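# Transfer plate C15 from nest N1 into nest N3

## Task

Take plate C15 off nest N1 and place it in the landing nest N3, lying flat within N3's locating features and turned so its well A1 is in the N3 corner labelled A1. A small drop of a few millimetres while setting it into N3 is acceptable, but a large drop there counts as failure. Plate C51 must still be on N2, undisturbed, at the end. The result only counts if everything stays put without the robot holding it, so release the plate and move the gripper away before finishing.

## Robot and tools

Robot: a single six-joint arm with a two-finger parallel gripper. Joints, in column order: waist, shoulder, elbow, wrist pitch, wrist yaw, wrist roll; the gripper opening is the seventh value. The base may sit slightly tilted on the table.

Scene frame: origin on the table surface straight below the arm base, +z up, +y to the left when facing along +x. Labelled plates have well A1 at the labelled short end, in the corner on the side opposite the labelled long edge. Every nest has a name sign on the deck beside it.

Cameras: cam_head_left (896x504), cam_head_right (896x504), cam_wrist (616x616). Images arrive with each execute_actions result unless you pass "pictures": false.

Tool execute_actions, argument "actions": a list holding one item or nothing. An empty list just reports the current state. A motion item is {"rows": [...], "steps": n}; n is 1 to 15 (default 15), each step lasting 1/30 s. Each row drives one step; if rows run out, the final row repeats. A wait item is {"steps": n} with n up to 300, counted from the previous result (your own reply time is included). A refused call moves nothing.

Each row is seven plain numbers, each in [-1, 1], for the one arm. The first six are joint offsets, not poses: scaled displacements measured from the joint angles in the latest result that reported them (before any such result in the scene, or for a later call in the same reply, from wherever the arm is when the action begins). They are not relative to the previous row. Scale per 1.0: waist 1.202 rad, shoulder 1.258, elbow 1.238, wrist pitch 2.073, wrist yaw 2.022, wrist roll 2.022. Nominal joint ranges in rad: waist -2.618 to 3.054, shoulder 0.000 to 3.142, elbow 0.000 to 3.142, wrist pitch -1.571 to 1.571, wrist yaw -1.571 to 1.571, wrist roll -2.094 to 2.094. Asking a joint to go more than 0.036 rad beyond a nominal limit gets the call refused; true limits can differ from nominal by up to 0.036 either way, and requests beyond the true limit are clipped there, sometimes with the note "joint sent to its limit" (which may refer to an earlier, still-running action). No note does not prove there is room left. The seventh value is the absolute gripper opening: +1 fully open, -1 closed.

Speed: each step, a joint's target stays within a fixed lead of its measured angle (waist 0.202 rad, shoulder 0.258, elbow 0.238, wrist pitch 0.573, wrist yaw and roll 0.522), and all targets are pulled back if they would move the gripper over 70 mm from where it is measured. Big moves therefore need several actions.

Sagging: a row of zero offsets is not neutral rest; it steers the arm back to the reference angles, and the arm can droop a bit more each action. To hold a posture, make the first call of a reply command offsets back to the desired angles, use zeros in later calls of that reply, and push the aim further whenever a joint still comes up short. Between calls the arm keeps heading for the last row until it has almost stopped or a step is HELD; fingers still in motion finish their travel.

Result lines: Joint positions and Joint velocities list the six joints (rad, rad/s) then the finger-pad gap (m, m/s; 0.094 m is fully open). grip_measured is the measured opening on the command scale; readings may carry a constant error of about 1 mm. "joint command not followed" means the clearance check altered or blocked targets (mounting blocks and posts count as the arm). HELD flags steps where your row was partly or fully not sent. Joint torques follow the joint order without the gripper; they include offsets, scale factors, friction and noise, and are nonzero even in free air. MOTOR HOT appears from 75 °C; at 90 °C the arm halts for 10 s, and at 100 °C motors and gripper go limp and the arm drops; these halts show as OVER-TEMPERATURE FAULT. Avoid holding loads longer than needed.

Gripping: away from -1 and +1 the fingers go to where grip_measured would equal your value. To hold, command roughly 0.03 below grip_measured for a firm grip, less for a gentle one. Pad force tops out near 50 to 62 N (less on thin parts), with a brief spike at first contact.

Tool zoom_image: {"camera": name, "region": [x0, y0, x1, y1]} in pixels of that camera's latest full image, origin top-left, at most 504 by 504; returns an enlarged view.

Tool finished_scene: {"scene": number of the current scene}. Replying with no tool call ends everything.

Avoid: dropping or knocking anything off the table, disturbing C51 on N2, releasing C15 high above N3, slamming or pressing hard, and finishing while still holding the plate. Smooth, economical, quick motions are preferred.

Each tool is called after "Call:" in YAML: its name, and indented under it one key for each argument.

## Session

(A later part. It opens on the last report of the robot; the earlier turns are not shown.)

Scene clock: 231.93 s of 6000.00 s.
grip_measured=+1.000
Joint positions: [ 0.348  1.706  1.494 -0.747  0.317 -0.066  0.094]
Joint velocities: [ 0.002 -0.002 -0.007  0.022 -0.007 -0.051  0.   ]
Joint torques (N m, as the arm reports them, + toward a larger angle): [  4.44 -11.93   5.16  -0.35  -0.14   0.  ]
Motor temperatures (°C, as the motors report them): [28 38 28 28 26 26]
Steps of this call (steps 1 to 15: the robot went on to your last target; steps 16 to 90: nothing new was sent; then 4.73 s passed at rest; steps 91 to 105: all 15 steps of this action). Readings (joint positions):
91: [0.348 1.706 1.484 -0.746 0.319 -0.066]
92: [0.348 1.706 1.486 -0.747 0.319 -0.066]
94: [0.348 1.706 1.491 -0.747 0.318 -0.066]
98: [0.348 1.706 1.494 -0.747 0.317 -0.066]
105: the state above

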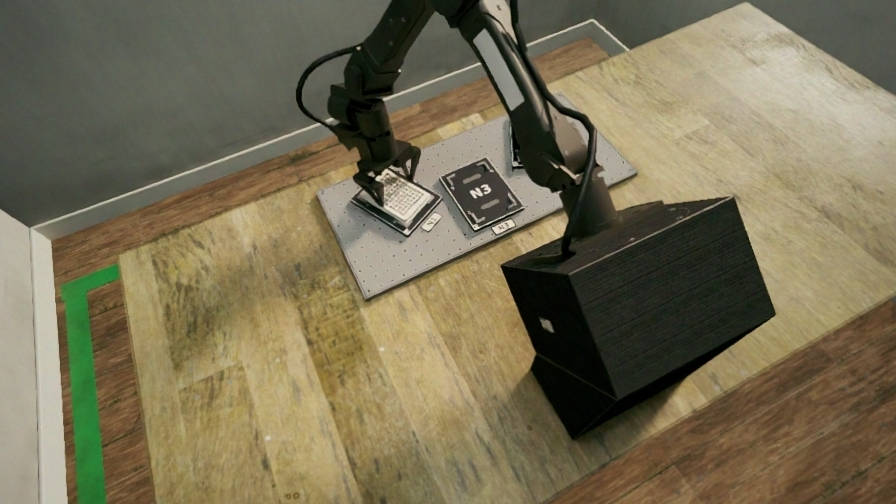

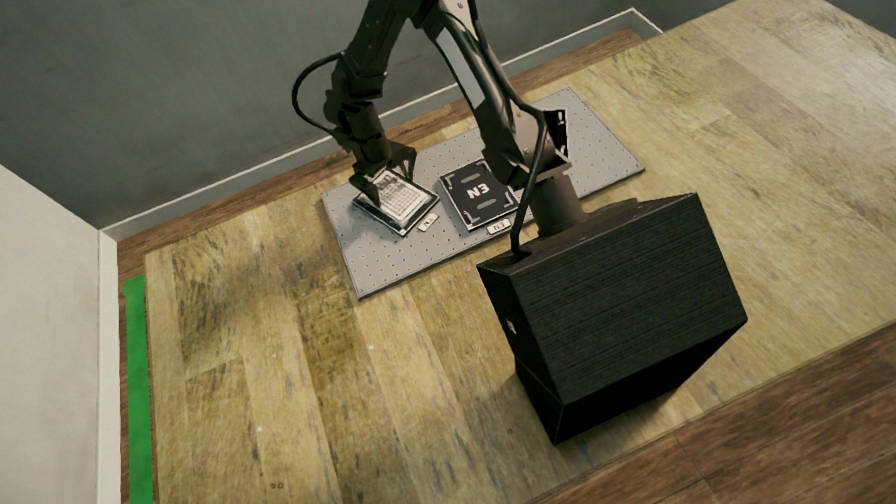

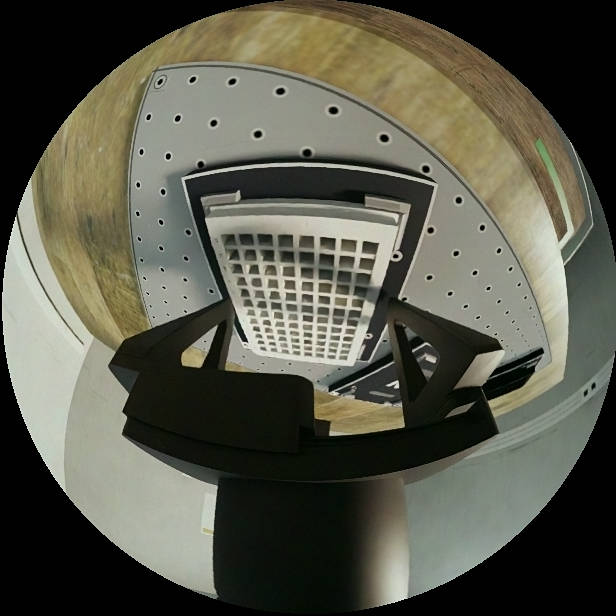

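Call:
execute_actions:
  actions:
    - {"rows":[[0.02,0,0.015,0,0,0,1]],"steps":12}

Call:
zoom_image:
  camera: "cam_wrist"
  region: [200, 240, 420, 380]

Scene clock: 238.57 s of 6000.00 s.
grip_measured=+1.000
Joint positions: [ 0.348  1.706  1.494 -0.747  0.317 -0.066  0.094]
Joint velocities: [ 0.002  0.002 -0.002 -0.081  0.007  0.007  0.   ]
Joint torques (N m, as the arm reports them, + toward a larger angle): [  4.94 -11.35   4.55  -0.41  -0.12   0.  ]
Motor temperatures (°C, as the motors report them): [29 38 29 28 26 26]
Steps of this call (steps 1 to 15: the robot went on to your last target; steps 16 to 90: nothing new was sent; then 3.23 s passed at rest; steps 91 to 102: all 12 steps of this action). Readings (joint positions):
91: [0.348 1.706 1.494 -0.747 0.317 -0.066]
92: [0.348 1.706 1.494 -0.747 0.317 -0.066]
94: [0.348 1.706 1.494 -0.747 0.317 -0.066]
98: [0.348 1.706 1.494 -0.747 0.317 -0.066]
102: the state above

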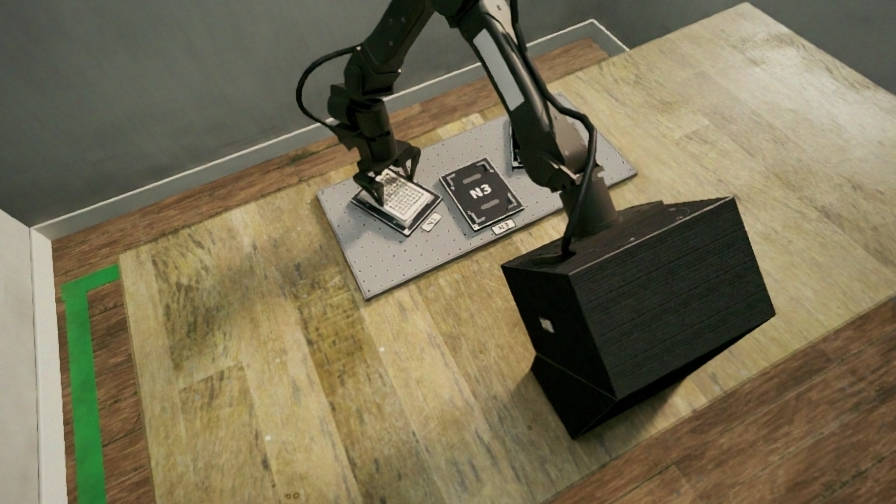

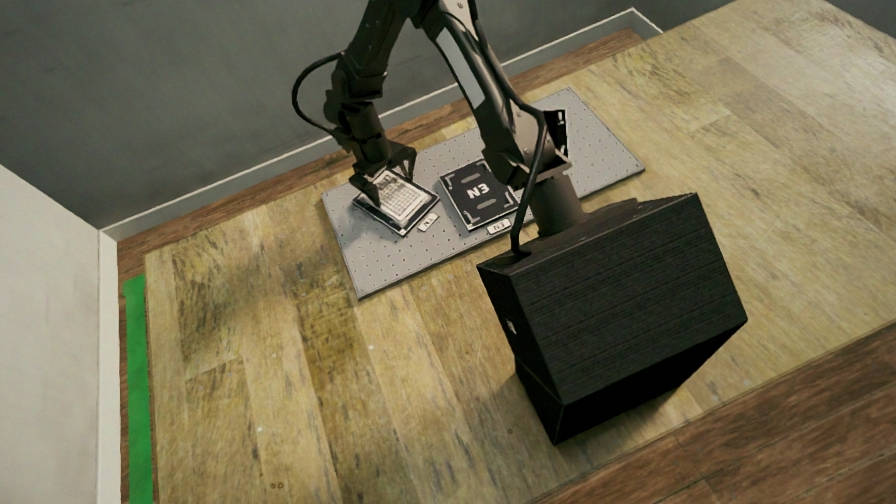

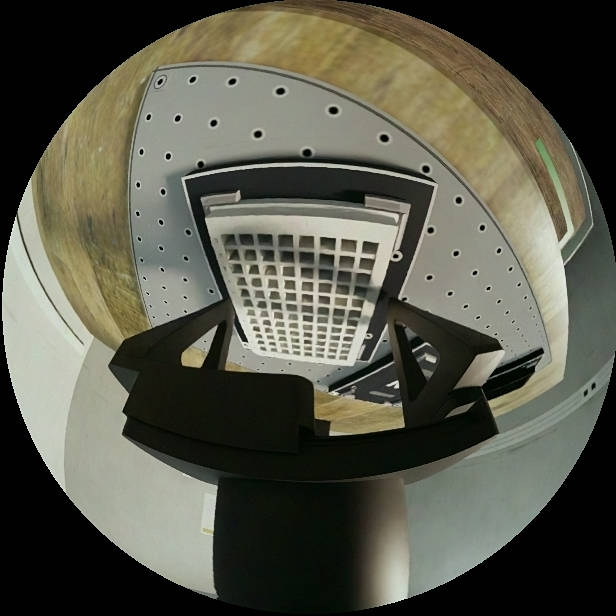

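Region (200, 240, 420, 380) of cam_wrist's 616x616 image, scaled by 2.291, with more detail than that image has; it fills the top 321 rows of this view, and the rest is white.

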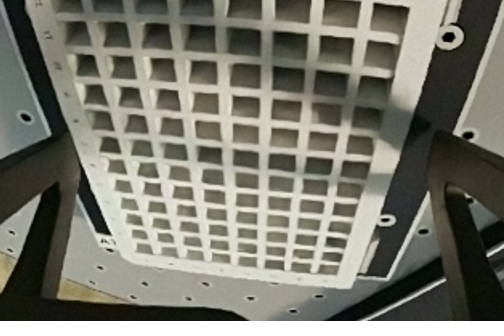

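Call:
execute_actions:
  actions:
    - {"rows":[[0.03,0,0.015,0,0,0,1]],"steps":12}

Call:
zoom_image:
  camera: "cam_wrist"
  region: [200, 240, 420, 380]

Scene clock: 246.47 s of 6000.00 s.
grip_measured=+1.000
Joint positions: [ 0.367  1.706  1.494 -0.747  0.318 -0.066  0.094]
Joint velocities: [-0.007 -0.022 -0.012  0.022 -0.007 -0.022  0.   ]
Joint torques (N m, as the arm reports them, + toward a larger angle): [  4.82 -11.39   4.67  -0.36  -0.09   0.02]
Motor temperatures (°C, as the motors report them): [29 38 29 28 26 26]
Steps of this call (steps 1 to 15: the robot went on to your last target; steps 16 to 90: nothing new was sent; then 4.50 s passed at rest; steps 91 to 102: all 12 steps of this action). Readings (joint positions):
91: [0.350 1.706 1.494 -0.747 0.318 -0.066]
92: [0.352 1.706 1.494 -0.747 0.318 -0.066]
94: [0.360 1.706 1.494 -0.747 0.318 -0.066]
98: [0.367 1.706 1.494 -0.747 0.318 -0.066]
102: the state above

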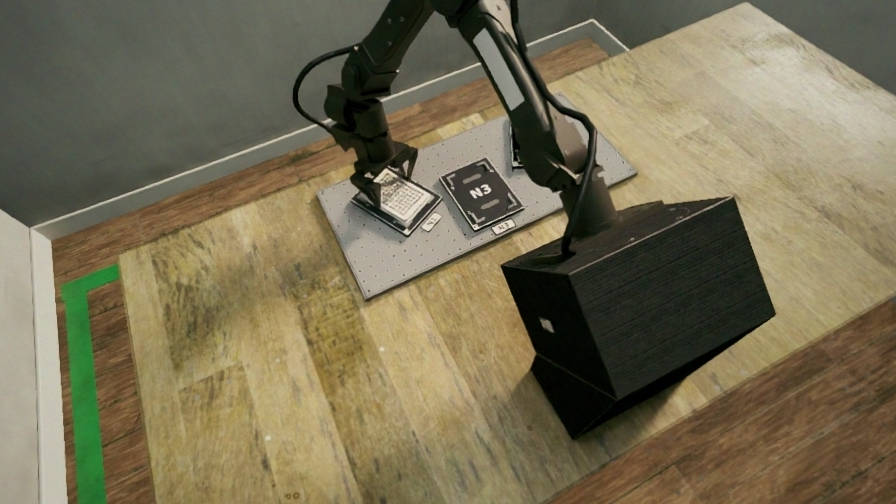

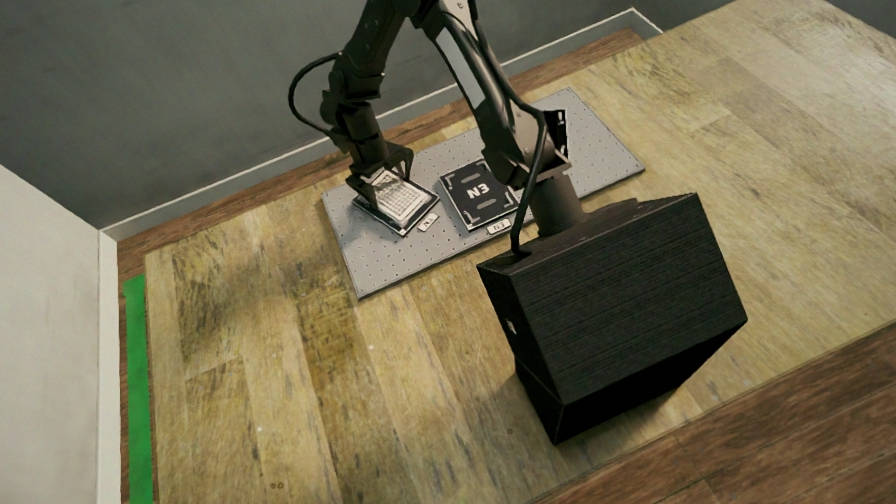

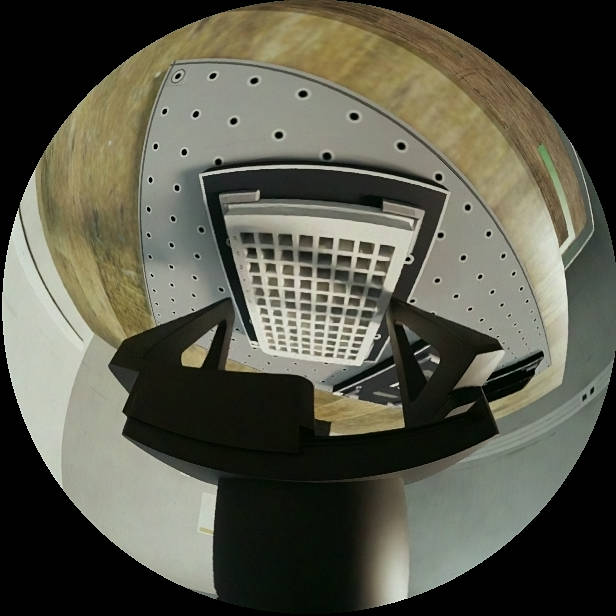

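Region (200, 240, 420, 380) of cam_wrist's 616x616 image, scaled by 2.291, with more detail than that image has; it fills the top 321 rows of this view, and the rest is white.

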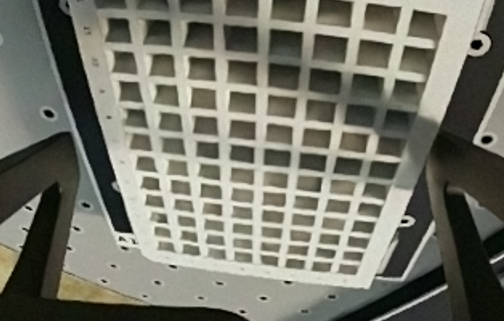

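Call:
execute_actions:
  actions:
    - {"rows":[[-0.014,0,0.015,0,0,0,1]],"steps":12}

Call:
zoom_image:
  camera: "cam_wrist"
  region: [200, 240, 420, 380]

Scene clock: 254.17 s of 6000.00 s.
grip_measured=+1.000
Joint positions: [ 0.348  1.706  1.494 -0.747  0.318 -0.066  0.094]
Joint velocities: [-0.002  0.002 -0.002 -0.051 -0.007  0.022  0.   ]
Joint torques (N m, as the arm reports them, + toward a larger angle): [  3.26 -11.38   4.57  -0.38  -0.14   0.01]
Motor temperatures (°C, as the motors report them): [29 38 29 28 26 26]
Steps of this call (steps 1 to 15: the robot went on to your last target; steps 16 to 90: nothing new was sent; then 4.30 s passed at rest; steps 91 to 102: all 12 steps of this action). Readings (joint positions):
91: [0.366 1.706 1.494 -0.747 0.318 -0.066]
92: [0.363 1.706 1.494 -0.747 0.318 -0.066]
94: [0.356 1.706 1.494 -0.747 0.318 -0.066]
98: [0.348 1.706 1.494 -0.747 0.318 -0.066]
102: the state above

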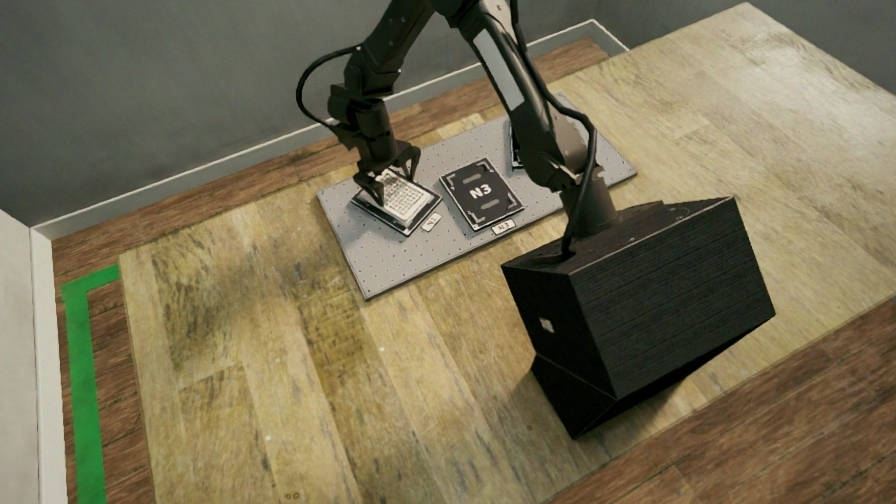

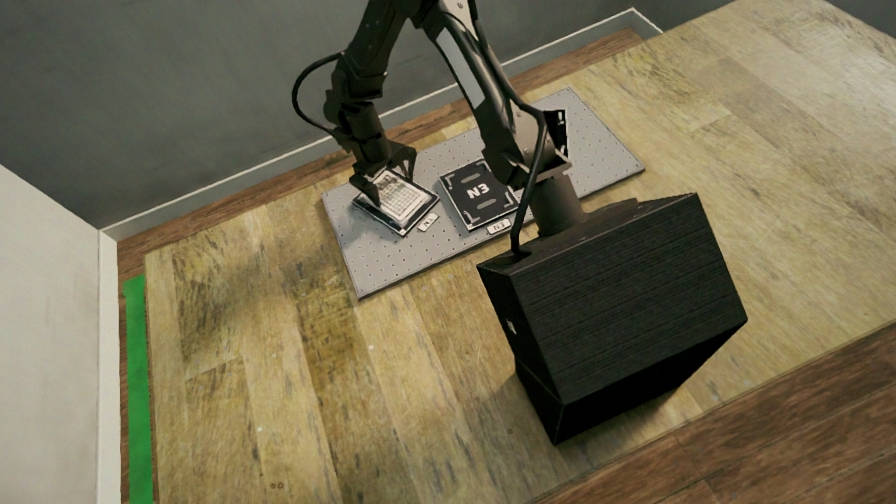

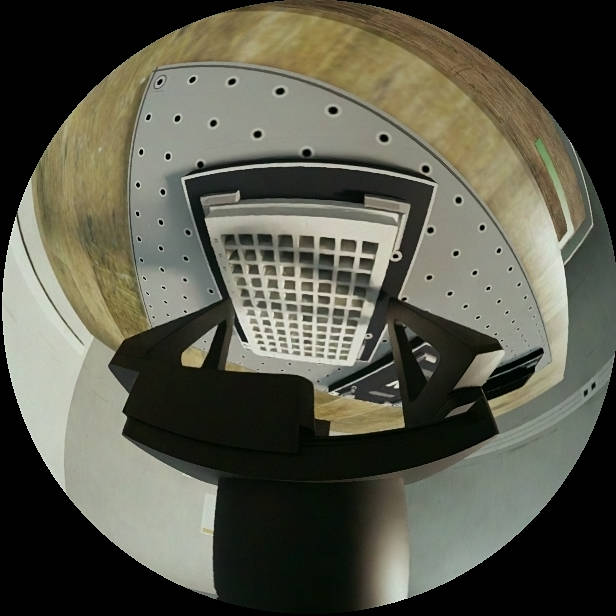

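Region (200, 240, 420, 380) of cam_wrist's 616x616 image, scaled by 2.291, with more detail than that image has; it fills the top 321 rows of this view, and the rest is white.

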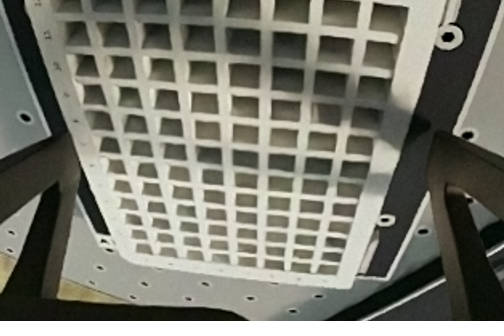

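Call:
execute_actions:
  actions:
    - {"rows":[[0.0225,0,0.015,0,0,0,1]],"steps":12}

Call:
zoom_image:
  camera: "cam_wrist"
  region: [200, 240, 420, 380]

Scene clock: 259.93 s of 6000.00 s.
grip_measured=+1.000
Joint positions: [ 0.356  1.706  1.494 -0.747  0.318 -0.066  0.094]
Joint velocities: [-0.017 -0.007 -0.002 -0.007 -0.022 -0.037  0.   ]
Joint torques (N m, as the arm reports them, + toward a larger angle): [  4.74 -11.49   4.71  -0.42  -0.13  -0.01]
Motor temperatures (°C, as the motors report them): [29 38 29 28 26 26]
Steps of this call (steps 1 to 15: the robot went on to your last target; steps 16 to 90: nothing new was sent; then 2.37 s passed at rest; steps 91 to 102: all 12 steps of this action). Readings (joint positions):
91: [0.348 1.706 1.494 -0.747 0.318 -0.066]
92: [0.350 1.706 1.494 -0.747 0.318 -0.066]
94: [0.353 1.706 1.494 -0.747 0.318 -0.066]
98: [0.356 1.706 1.494 -0.747 0.318 -0.066]
102: the state above

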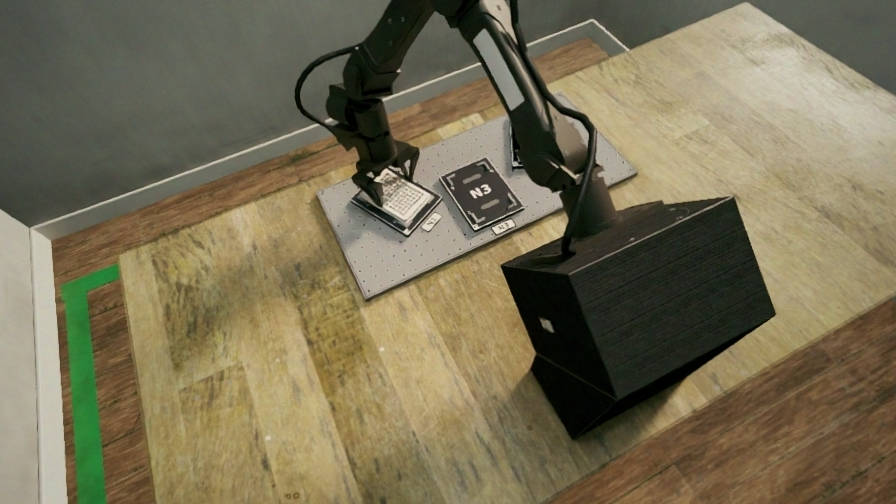

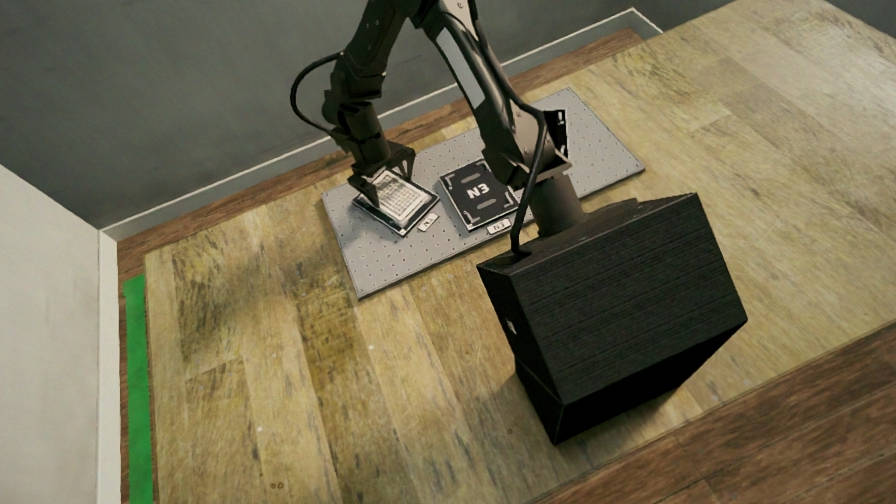

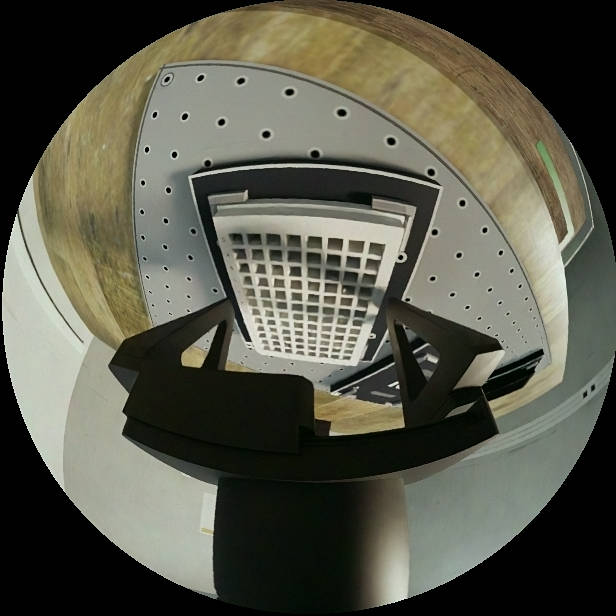

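Region (200, 240, 420, 380) of cam_wrist's 616x616 image, scaled by 2.291, with more detail than that image has; it fills the top 321 rows of this view, and the rest is white.

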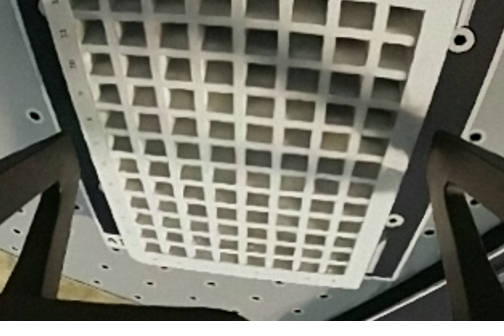

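Call:
execute_actions:
  actions:
    - {"rows":[[0.008,0.008,-0.012,0.012,0,0,1],[0.008,0.016,-0.024,0.022,0,0,1],[0.008,0.022,-0.032,0.028,0,0,1]],"steps":15}

Call:
zoom_image:
  camera: "cam_head_left"
  region: [330, 120, 470, 250]

Scene clock: 270.30 s of 6000.00 s.
grip_measured=+1.000
Joint positions: [ 0.359  1.711  1.483 -0.723  0.327 -0.066  0.094]
Joint velocities: [-0.002 -0.012  0.007  0.081 -0.051 -0.007  0.   ]
Joint torques (N m, as the arm reports them, + toward a larger angle): [ 3.82 -9.15  1.25  0.01 -0.12  0.02]
Motor temperatures (°C, as the motors report them): [29 38 29 28 26 26]
Steps of this call (steps 1 to 15: the robot went on to your last target; steps 16 to 90: nothing new was sent; then 6.87 s passed at rest; steps 91 to 105: all 15 steps of this action). Readings (joint positions):
91: [0.356 1.706 1.494 -0.746 0.318 -0.066]
92: [0.356 1.708 1.493 -0.742 0.318 -0.066]
94: [0.357 1.711 1.485 -0.727 0.323 -0.066]
98: [0.359 1.711 1.483 -0.723 0.327 -0.066]
105: the state above

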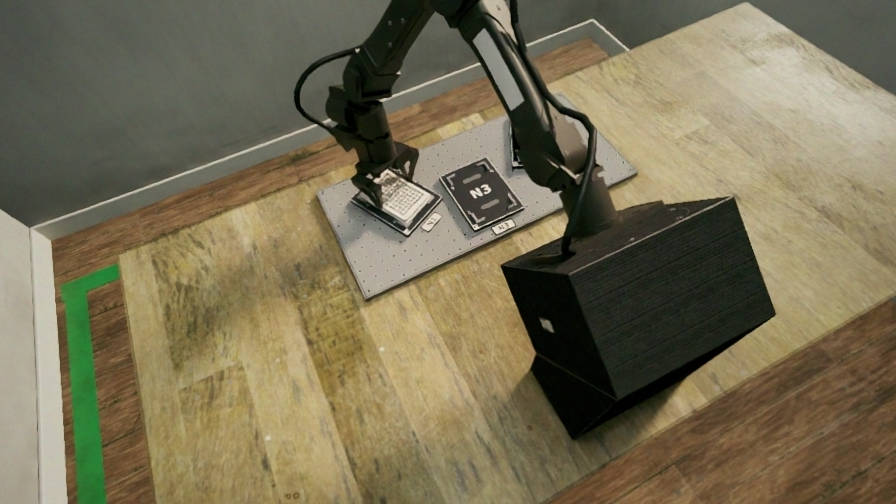

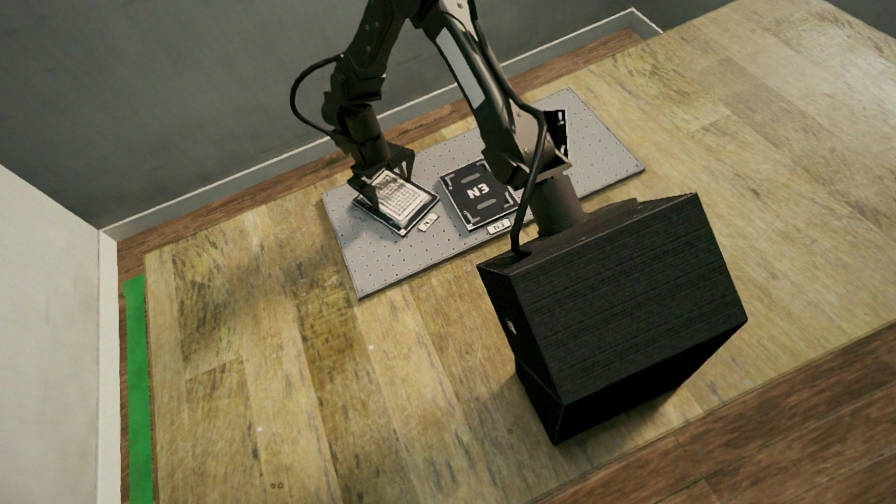

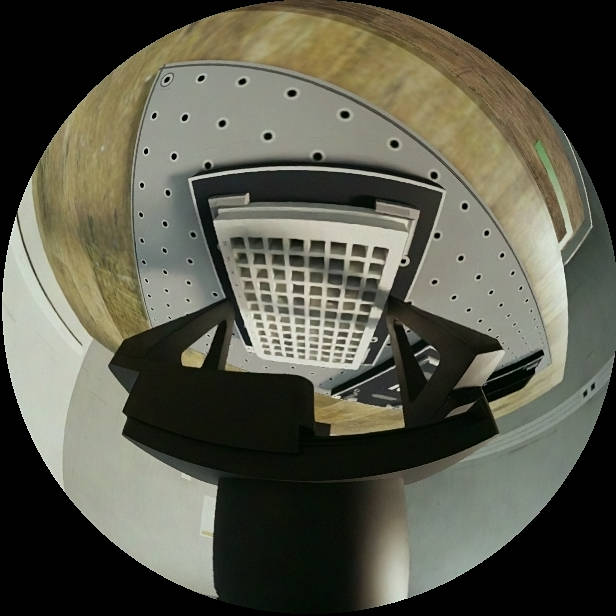

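Region (330, 120, 470, 250) of cam_head_left's 896x504 image, scaled by 3.600, with more detail than that image has; it fills the top 468 rows of this view, and the rest is white.

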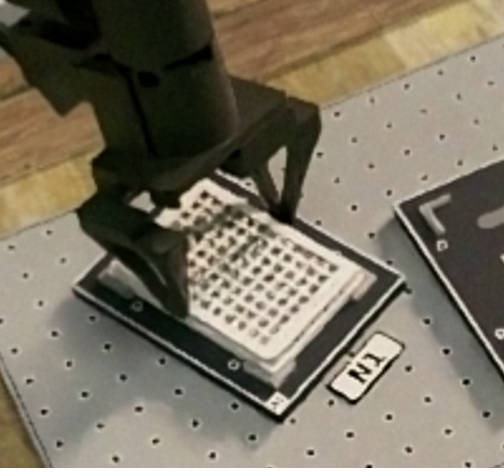

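Call:
zoom_image:
  camera: "cam_wrist"
  region: [200, 250, 420, 360]

Call:
zoom_image:
  camera: "cam_head_right"
  region: [340, 140, 440, 240]

Region (200, 250, 420, 360) of cam_wrist's 616x616 image, scaled by 2.291, with more detail than that image has.

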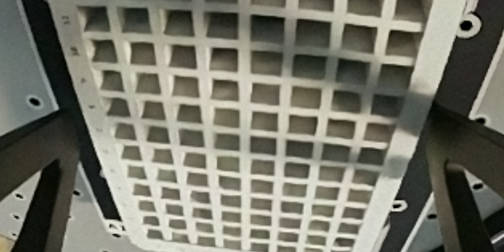

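Region (340, 140, 440, 240) of cam_head_right's 896x504 image, scaled by 5.040, with more detail than that image has.

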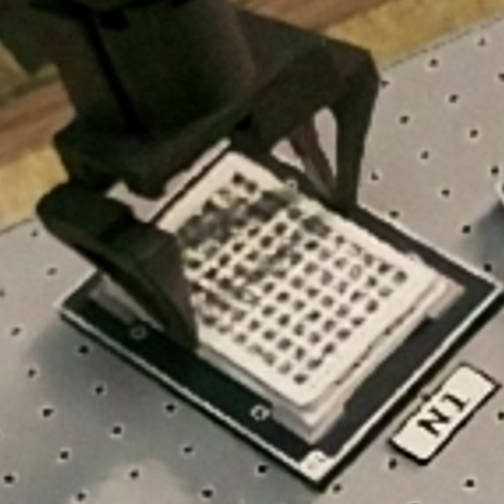

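Call:
execute_actions:
  actions:
    - {"rows":[[0,0,0,0,0,0,0.9],[0,0,0,0,0,0,0.85],[0,0,0,0,0,0,0.8],[0,0,0,0,0,0,0.75],[0,0,0,0,0,0,0.7]],"steps":15}

Call:
zoom_image:
  camera: "cam_wrist"
  region: [200, 250, 420, 360]

Scene clock: 297.90 s of 6000.00 s.
grip_measured=+0.723
Joint positions: [ 0.359  1.711  1.483 -0.723  0.326 -0.064  0.081]
Joint velocities: [-0.012  0.002 -0.012 -0.022 -0.081  0.022  0.   ]
Joint torques (N m, as the arm reports them, + toward a larger angle): [  3.46 -11.44   3.17  -0.32  -0.07   0.02]
Motor temperatures (°C, as the motors report them): [29 37 28 28 26 26]
Steps of this call (steps 1 to 15: the robot went on to your last target; steps 16 to 90: nothing new was sent; then 24.10 s passed at rest; steps 91 to 105: all 15 steps of this action). Readings (joint positions):
91: [0.359 1.711 1.483 -0.723 0.331 -0.066]
92: [0.359 1.711 1.483 -0.723 0.335 -0.066]
94: [0.359 1.711 1.483 -0.723 0.328 -0.064]
98: [0.359 1.711 1.483 -0.723 0.326 -0.064]
105: the state above

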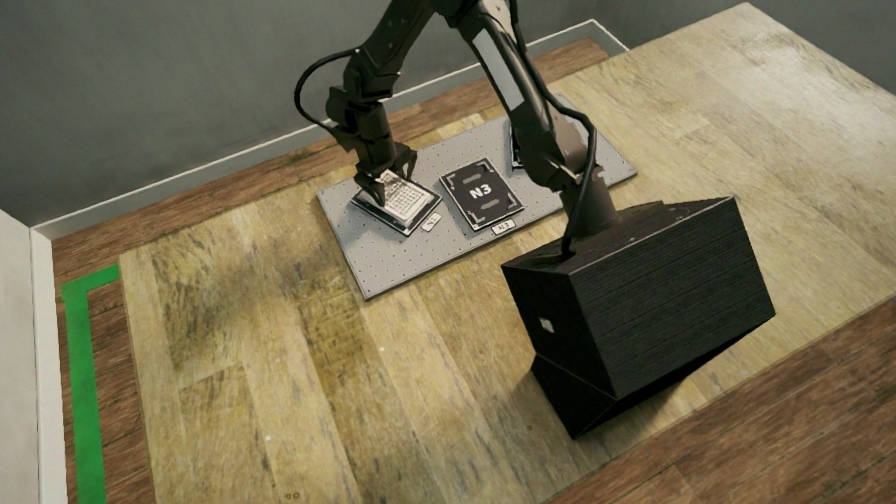

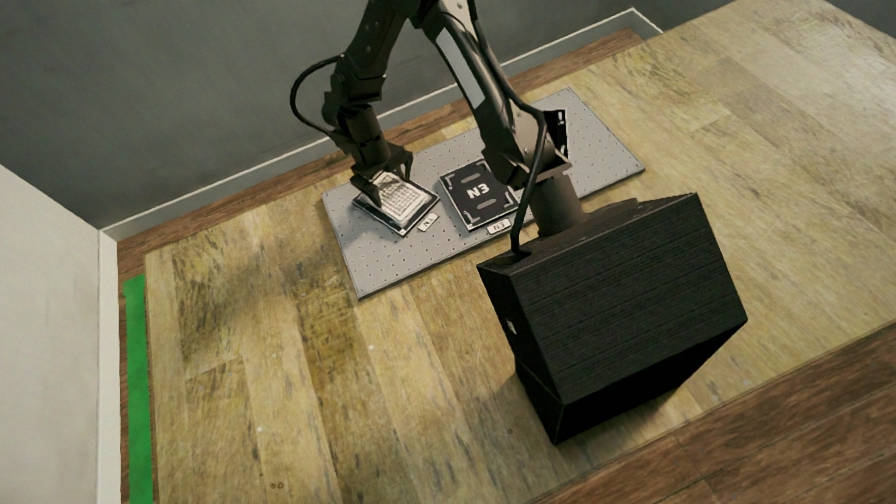

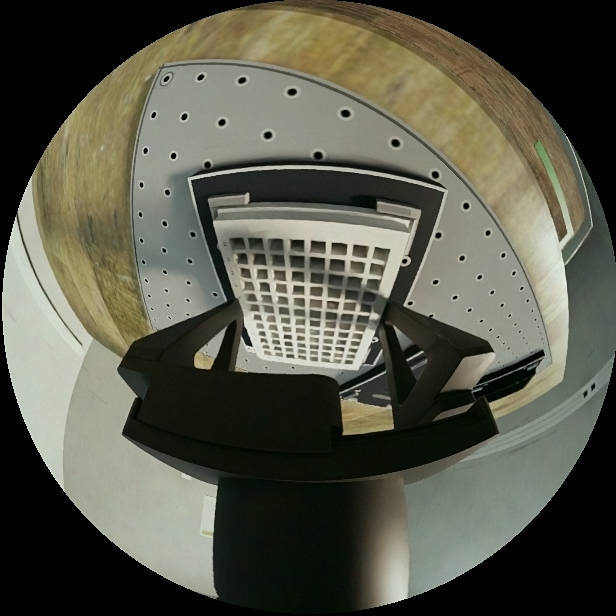

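Region (200, 250, 420, 360) of cam_wrist's 616x616 image, scaled by 2.291, with more detail than that image has.

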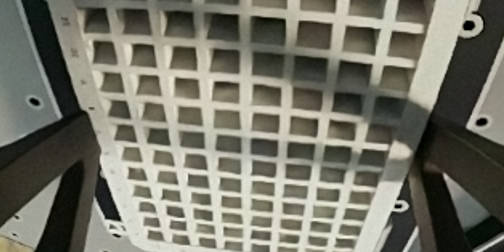

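Call:
execute_actions:
  actions:
    - {"rows":[[0,0,0.02,0,0,0,1],[0,0,0.04,0,0,0,1],[0,-0.01,0.05,0,0,0,1],[0,-0.01,0.05,0,0,0,1],[0,-0.01,0.05,0,0,0,1],[0.043,-0.01,0.05,0,0.042,0,1]],"steps":15}

Call:
zoom_image:
  camera: "cam_head_right"
  region: [320, 100, 460, 240]

Scene clock: 313.53 s of 6000.00 s.
grip_measured=+0.999
Joint positions: [ 0.396  1.711  1.523 -0.73   0.396 -0.064  0.094]
Joint velocities: [-0.022  0.007  0.002 -0.007  0.066  0.066 -0.   ]
Joint torques (N m, as the arm reports them, + toward a larger angle): [  4.71 -12.85   5.09  -0.17  -0.04   0.01]
Motor temperatures (°C, as the motors report them): [29 38 28 28 26 26]
Steps of this call (steps 1 to 15: the robot went on to your last target; steps 16 to 90: nothing new was sent; then 12.13 s passed at rest; steps 91 to 105: all 15 steps of this action). Readings (joint positions):
91: [0.359 1.711 1.483 -0.724 0.323 -0.064]
92: [0.361 1.711 1.486 -0.728 0.322 -0.064]
94: [0.360 1.711 1.499 -0.734 0.320 -0.064]
98: [0.375 1.711 1.522 -0.731 0.363 -0.064]
105: the state above

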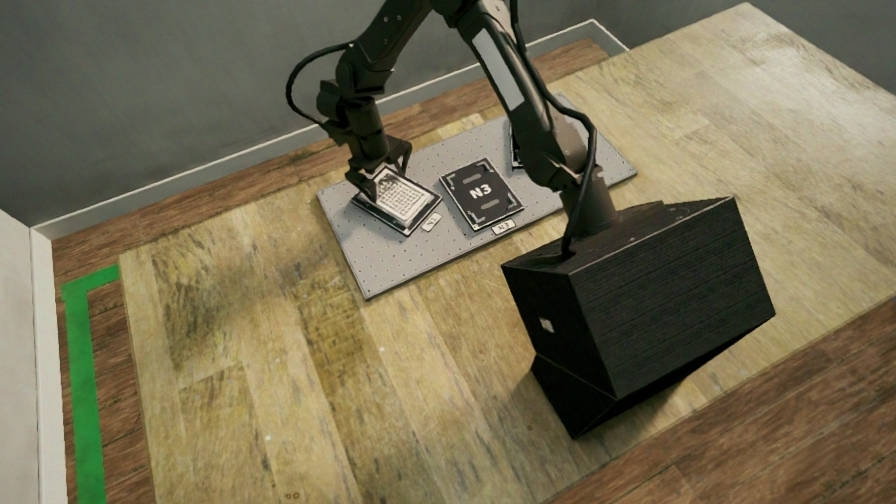

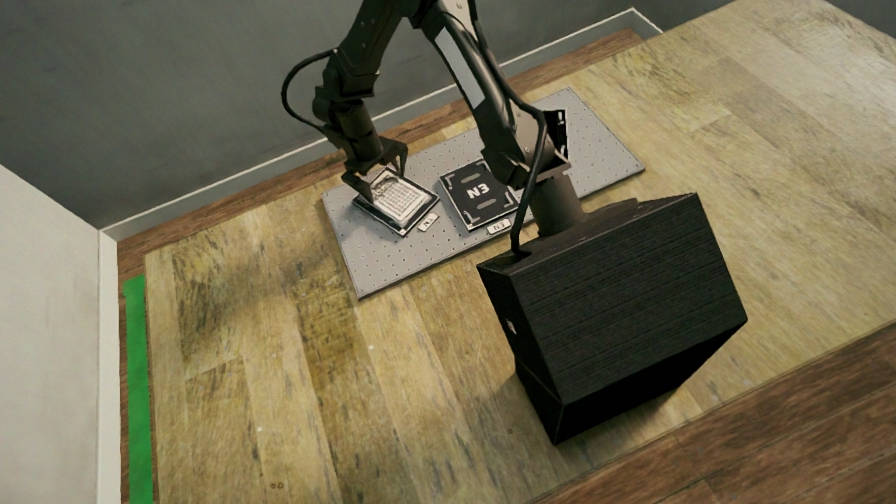

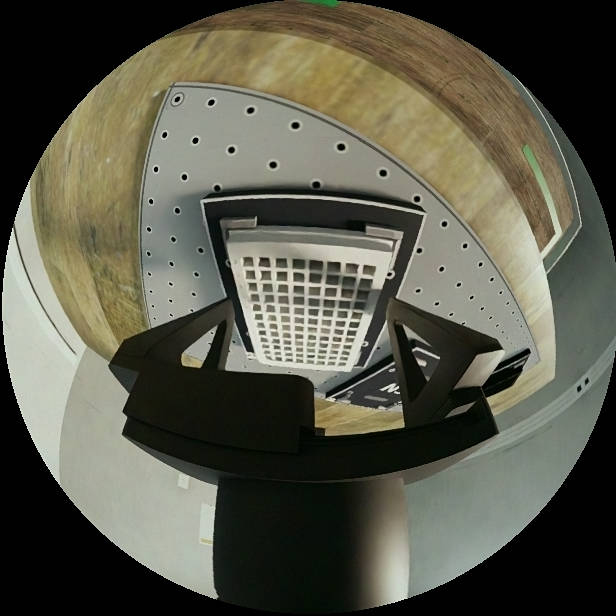

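Region (320, 100, 460, 240) of cam_head_right's 896x504 image, scaled by 3.600, with more detail than that image has.

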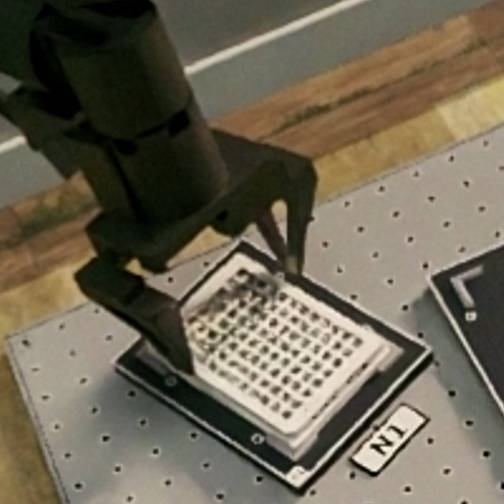

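Call:
execute_actions:
  actions:
    - {"rows":[[0.01,-0.04,0,0,0,0,1],[0.01,-0.08,0,0.02,0,0,1],[0.01,-0.1,-0.02,0.04,0,0,1],[0.01,-0.1,-0.05,0.06,0,0,1],[0.01,-0.1,-0.09,0.08,0,0,1],[0.01,-0.1,-0.12,0.09,0,0,1],[0.01,-0.1,-0.15,0.097,0,0,1]],"steps":15}

Call:
zoom_image:
  camera: "cam_head_right"
  region: [320, 100, 460, 240]

Scene clock: 335.90 s of 6000.00 s.
grip_measured=+0.999
Joint positions: [ 0.396  1.592  1.342 -0.569  0.402 -0.064  0.094]
Joint velocities: [-0.007 -0.002  0.002 -0.051 -0.037  0.037 -0.001]
Joint torques (N m, as the arm reports them, + toward a larger angle): [  4.23 -11.49   2.88   0.18  -0.11  -0.03]
Motor temperatures (°C, as the motors report them): [29 40 29 28 26 26]
Steps of this call (steps 1 to 15: the robot went on to your last target; steps 16 to 90: nothing new was sent; then 18.87 s passed at rest; steps 91 to 105: all 15 steps of this action). Readings (joint positions):
91: [0.396 1.709 1.523 -0.730 0.405 -0.064]
92: [0.396 1.701 1.522 -0.729 0.404 -0.064]
94: [0.396 1.664 1.500 -0.706 0.402 -0.064]
98: [0.396 1.580 1.404 -0.601 0.402 -0.064]
105: the state above

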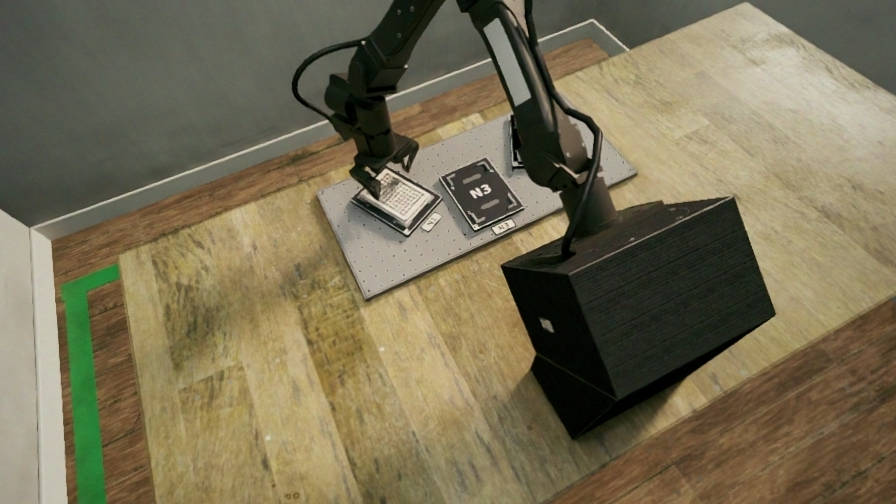

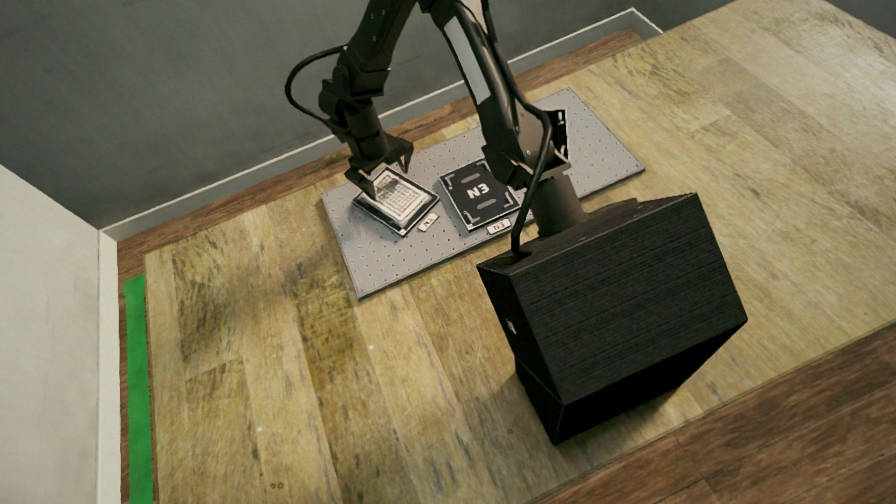

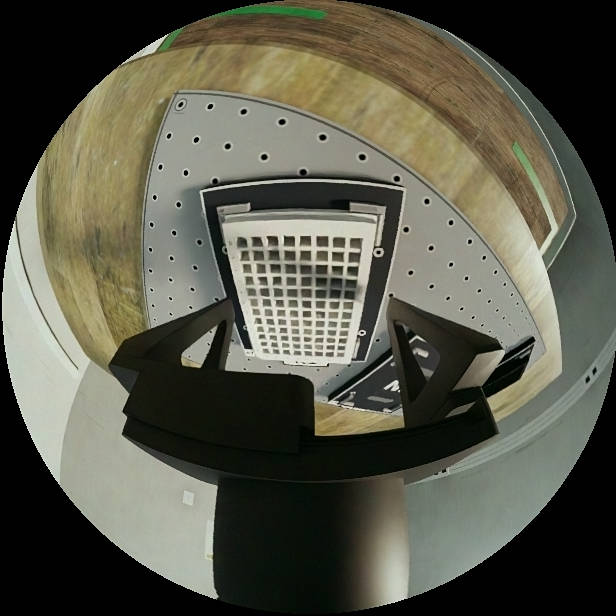

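Region (320, 100, 460, 240) of cam_head_right's 896x504 image, scaled by 3.600, with more detail than that image has.

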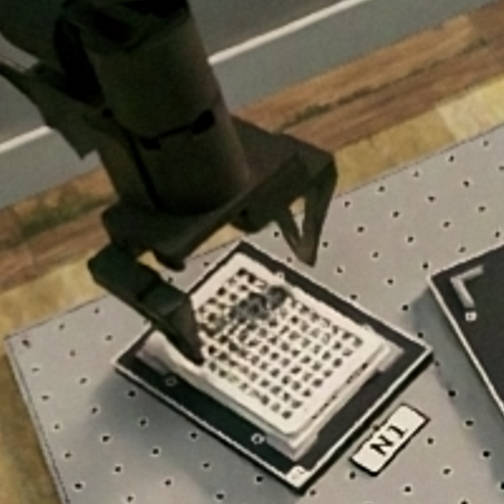

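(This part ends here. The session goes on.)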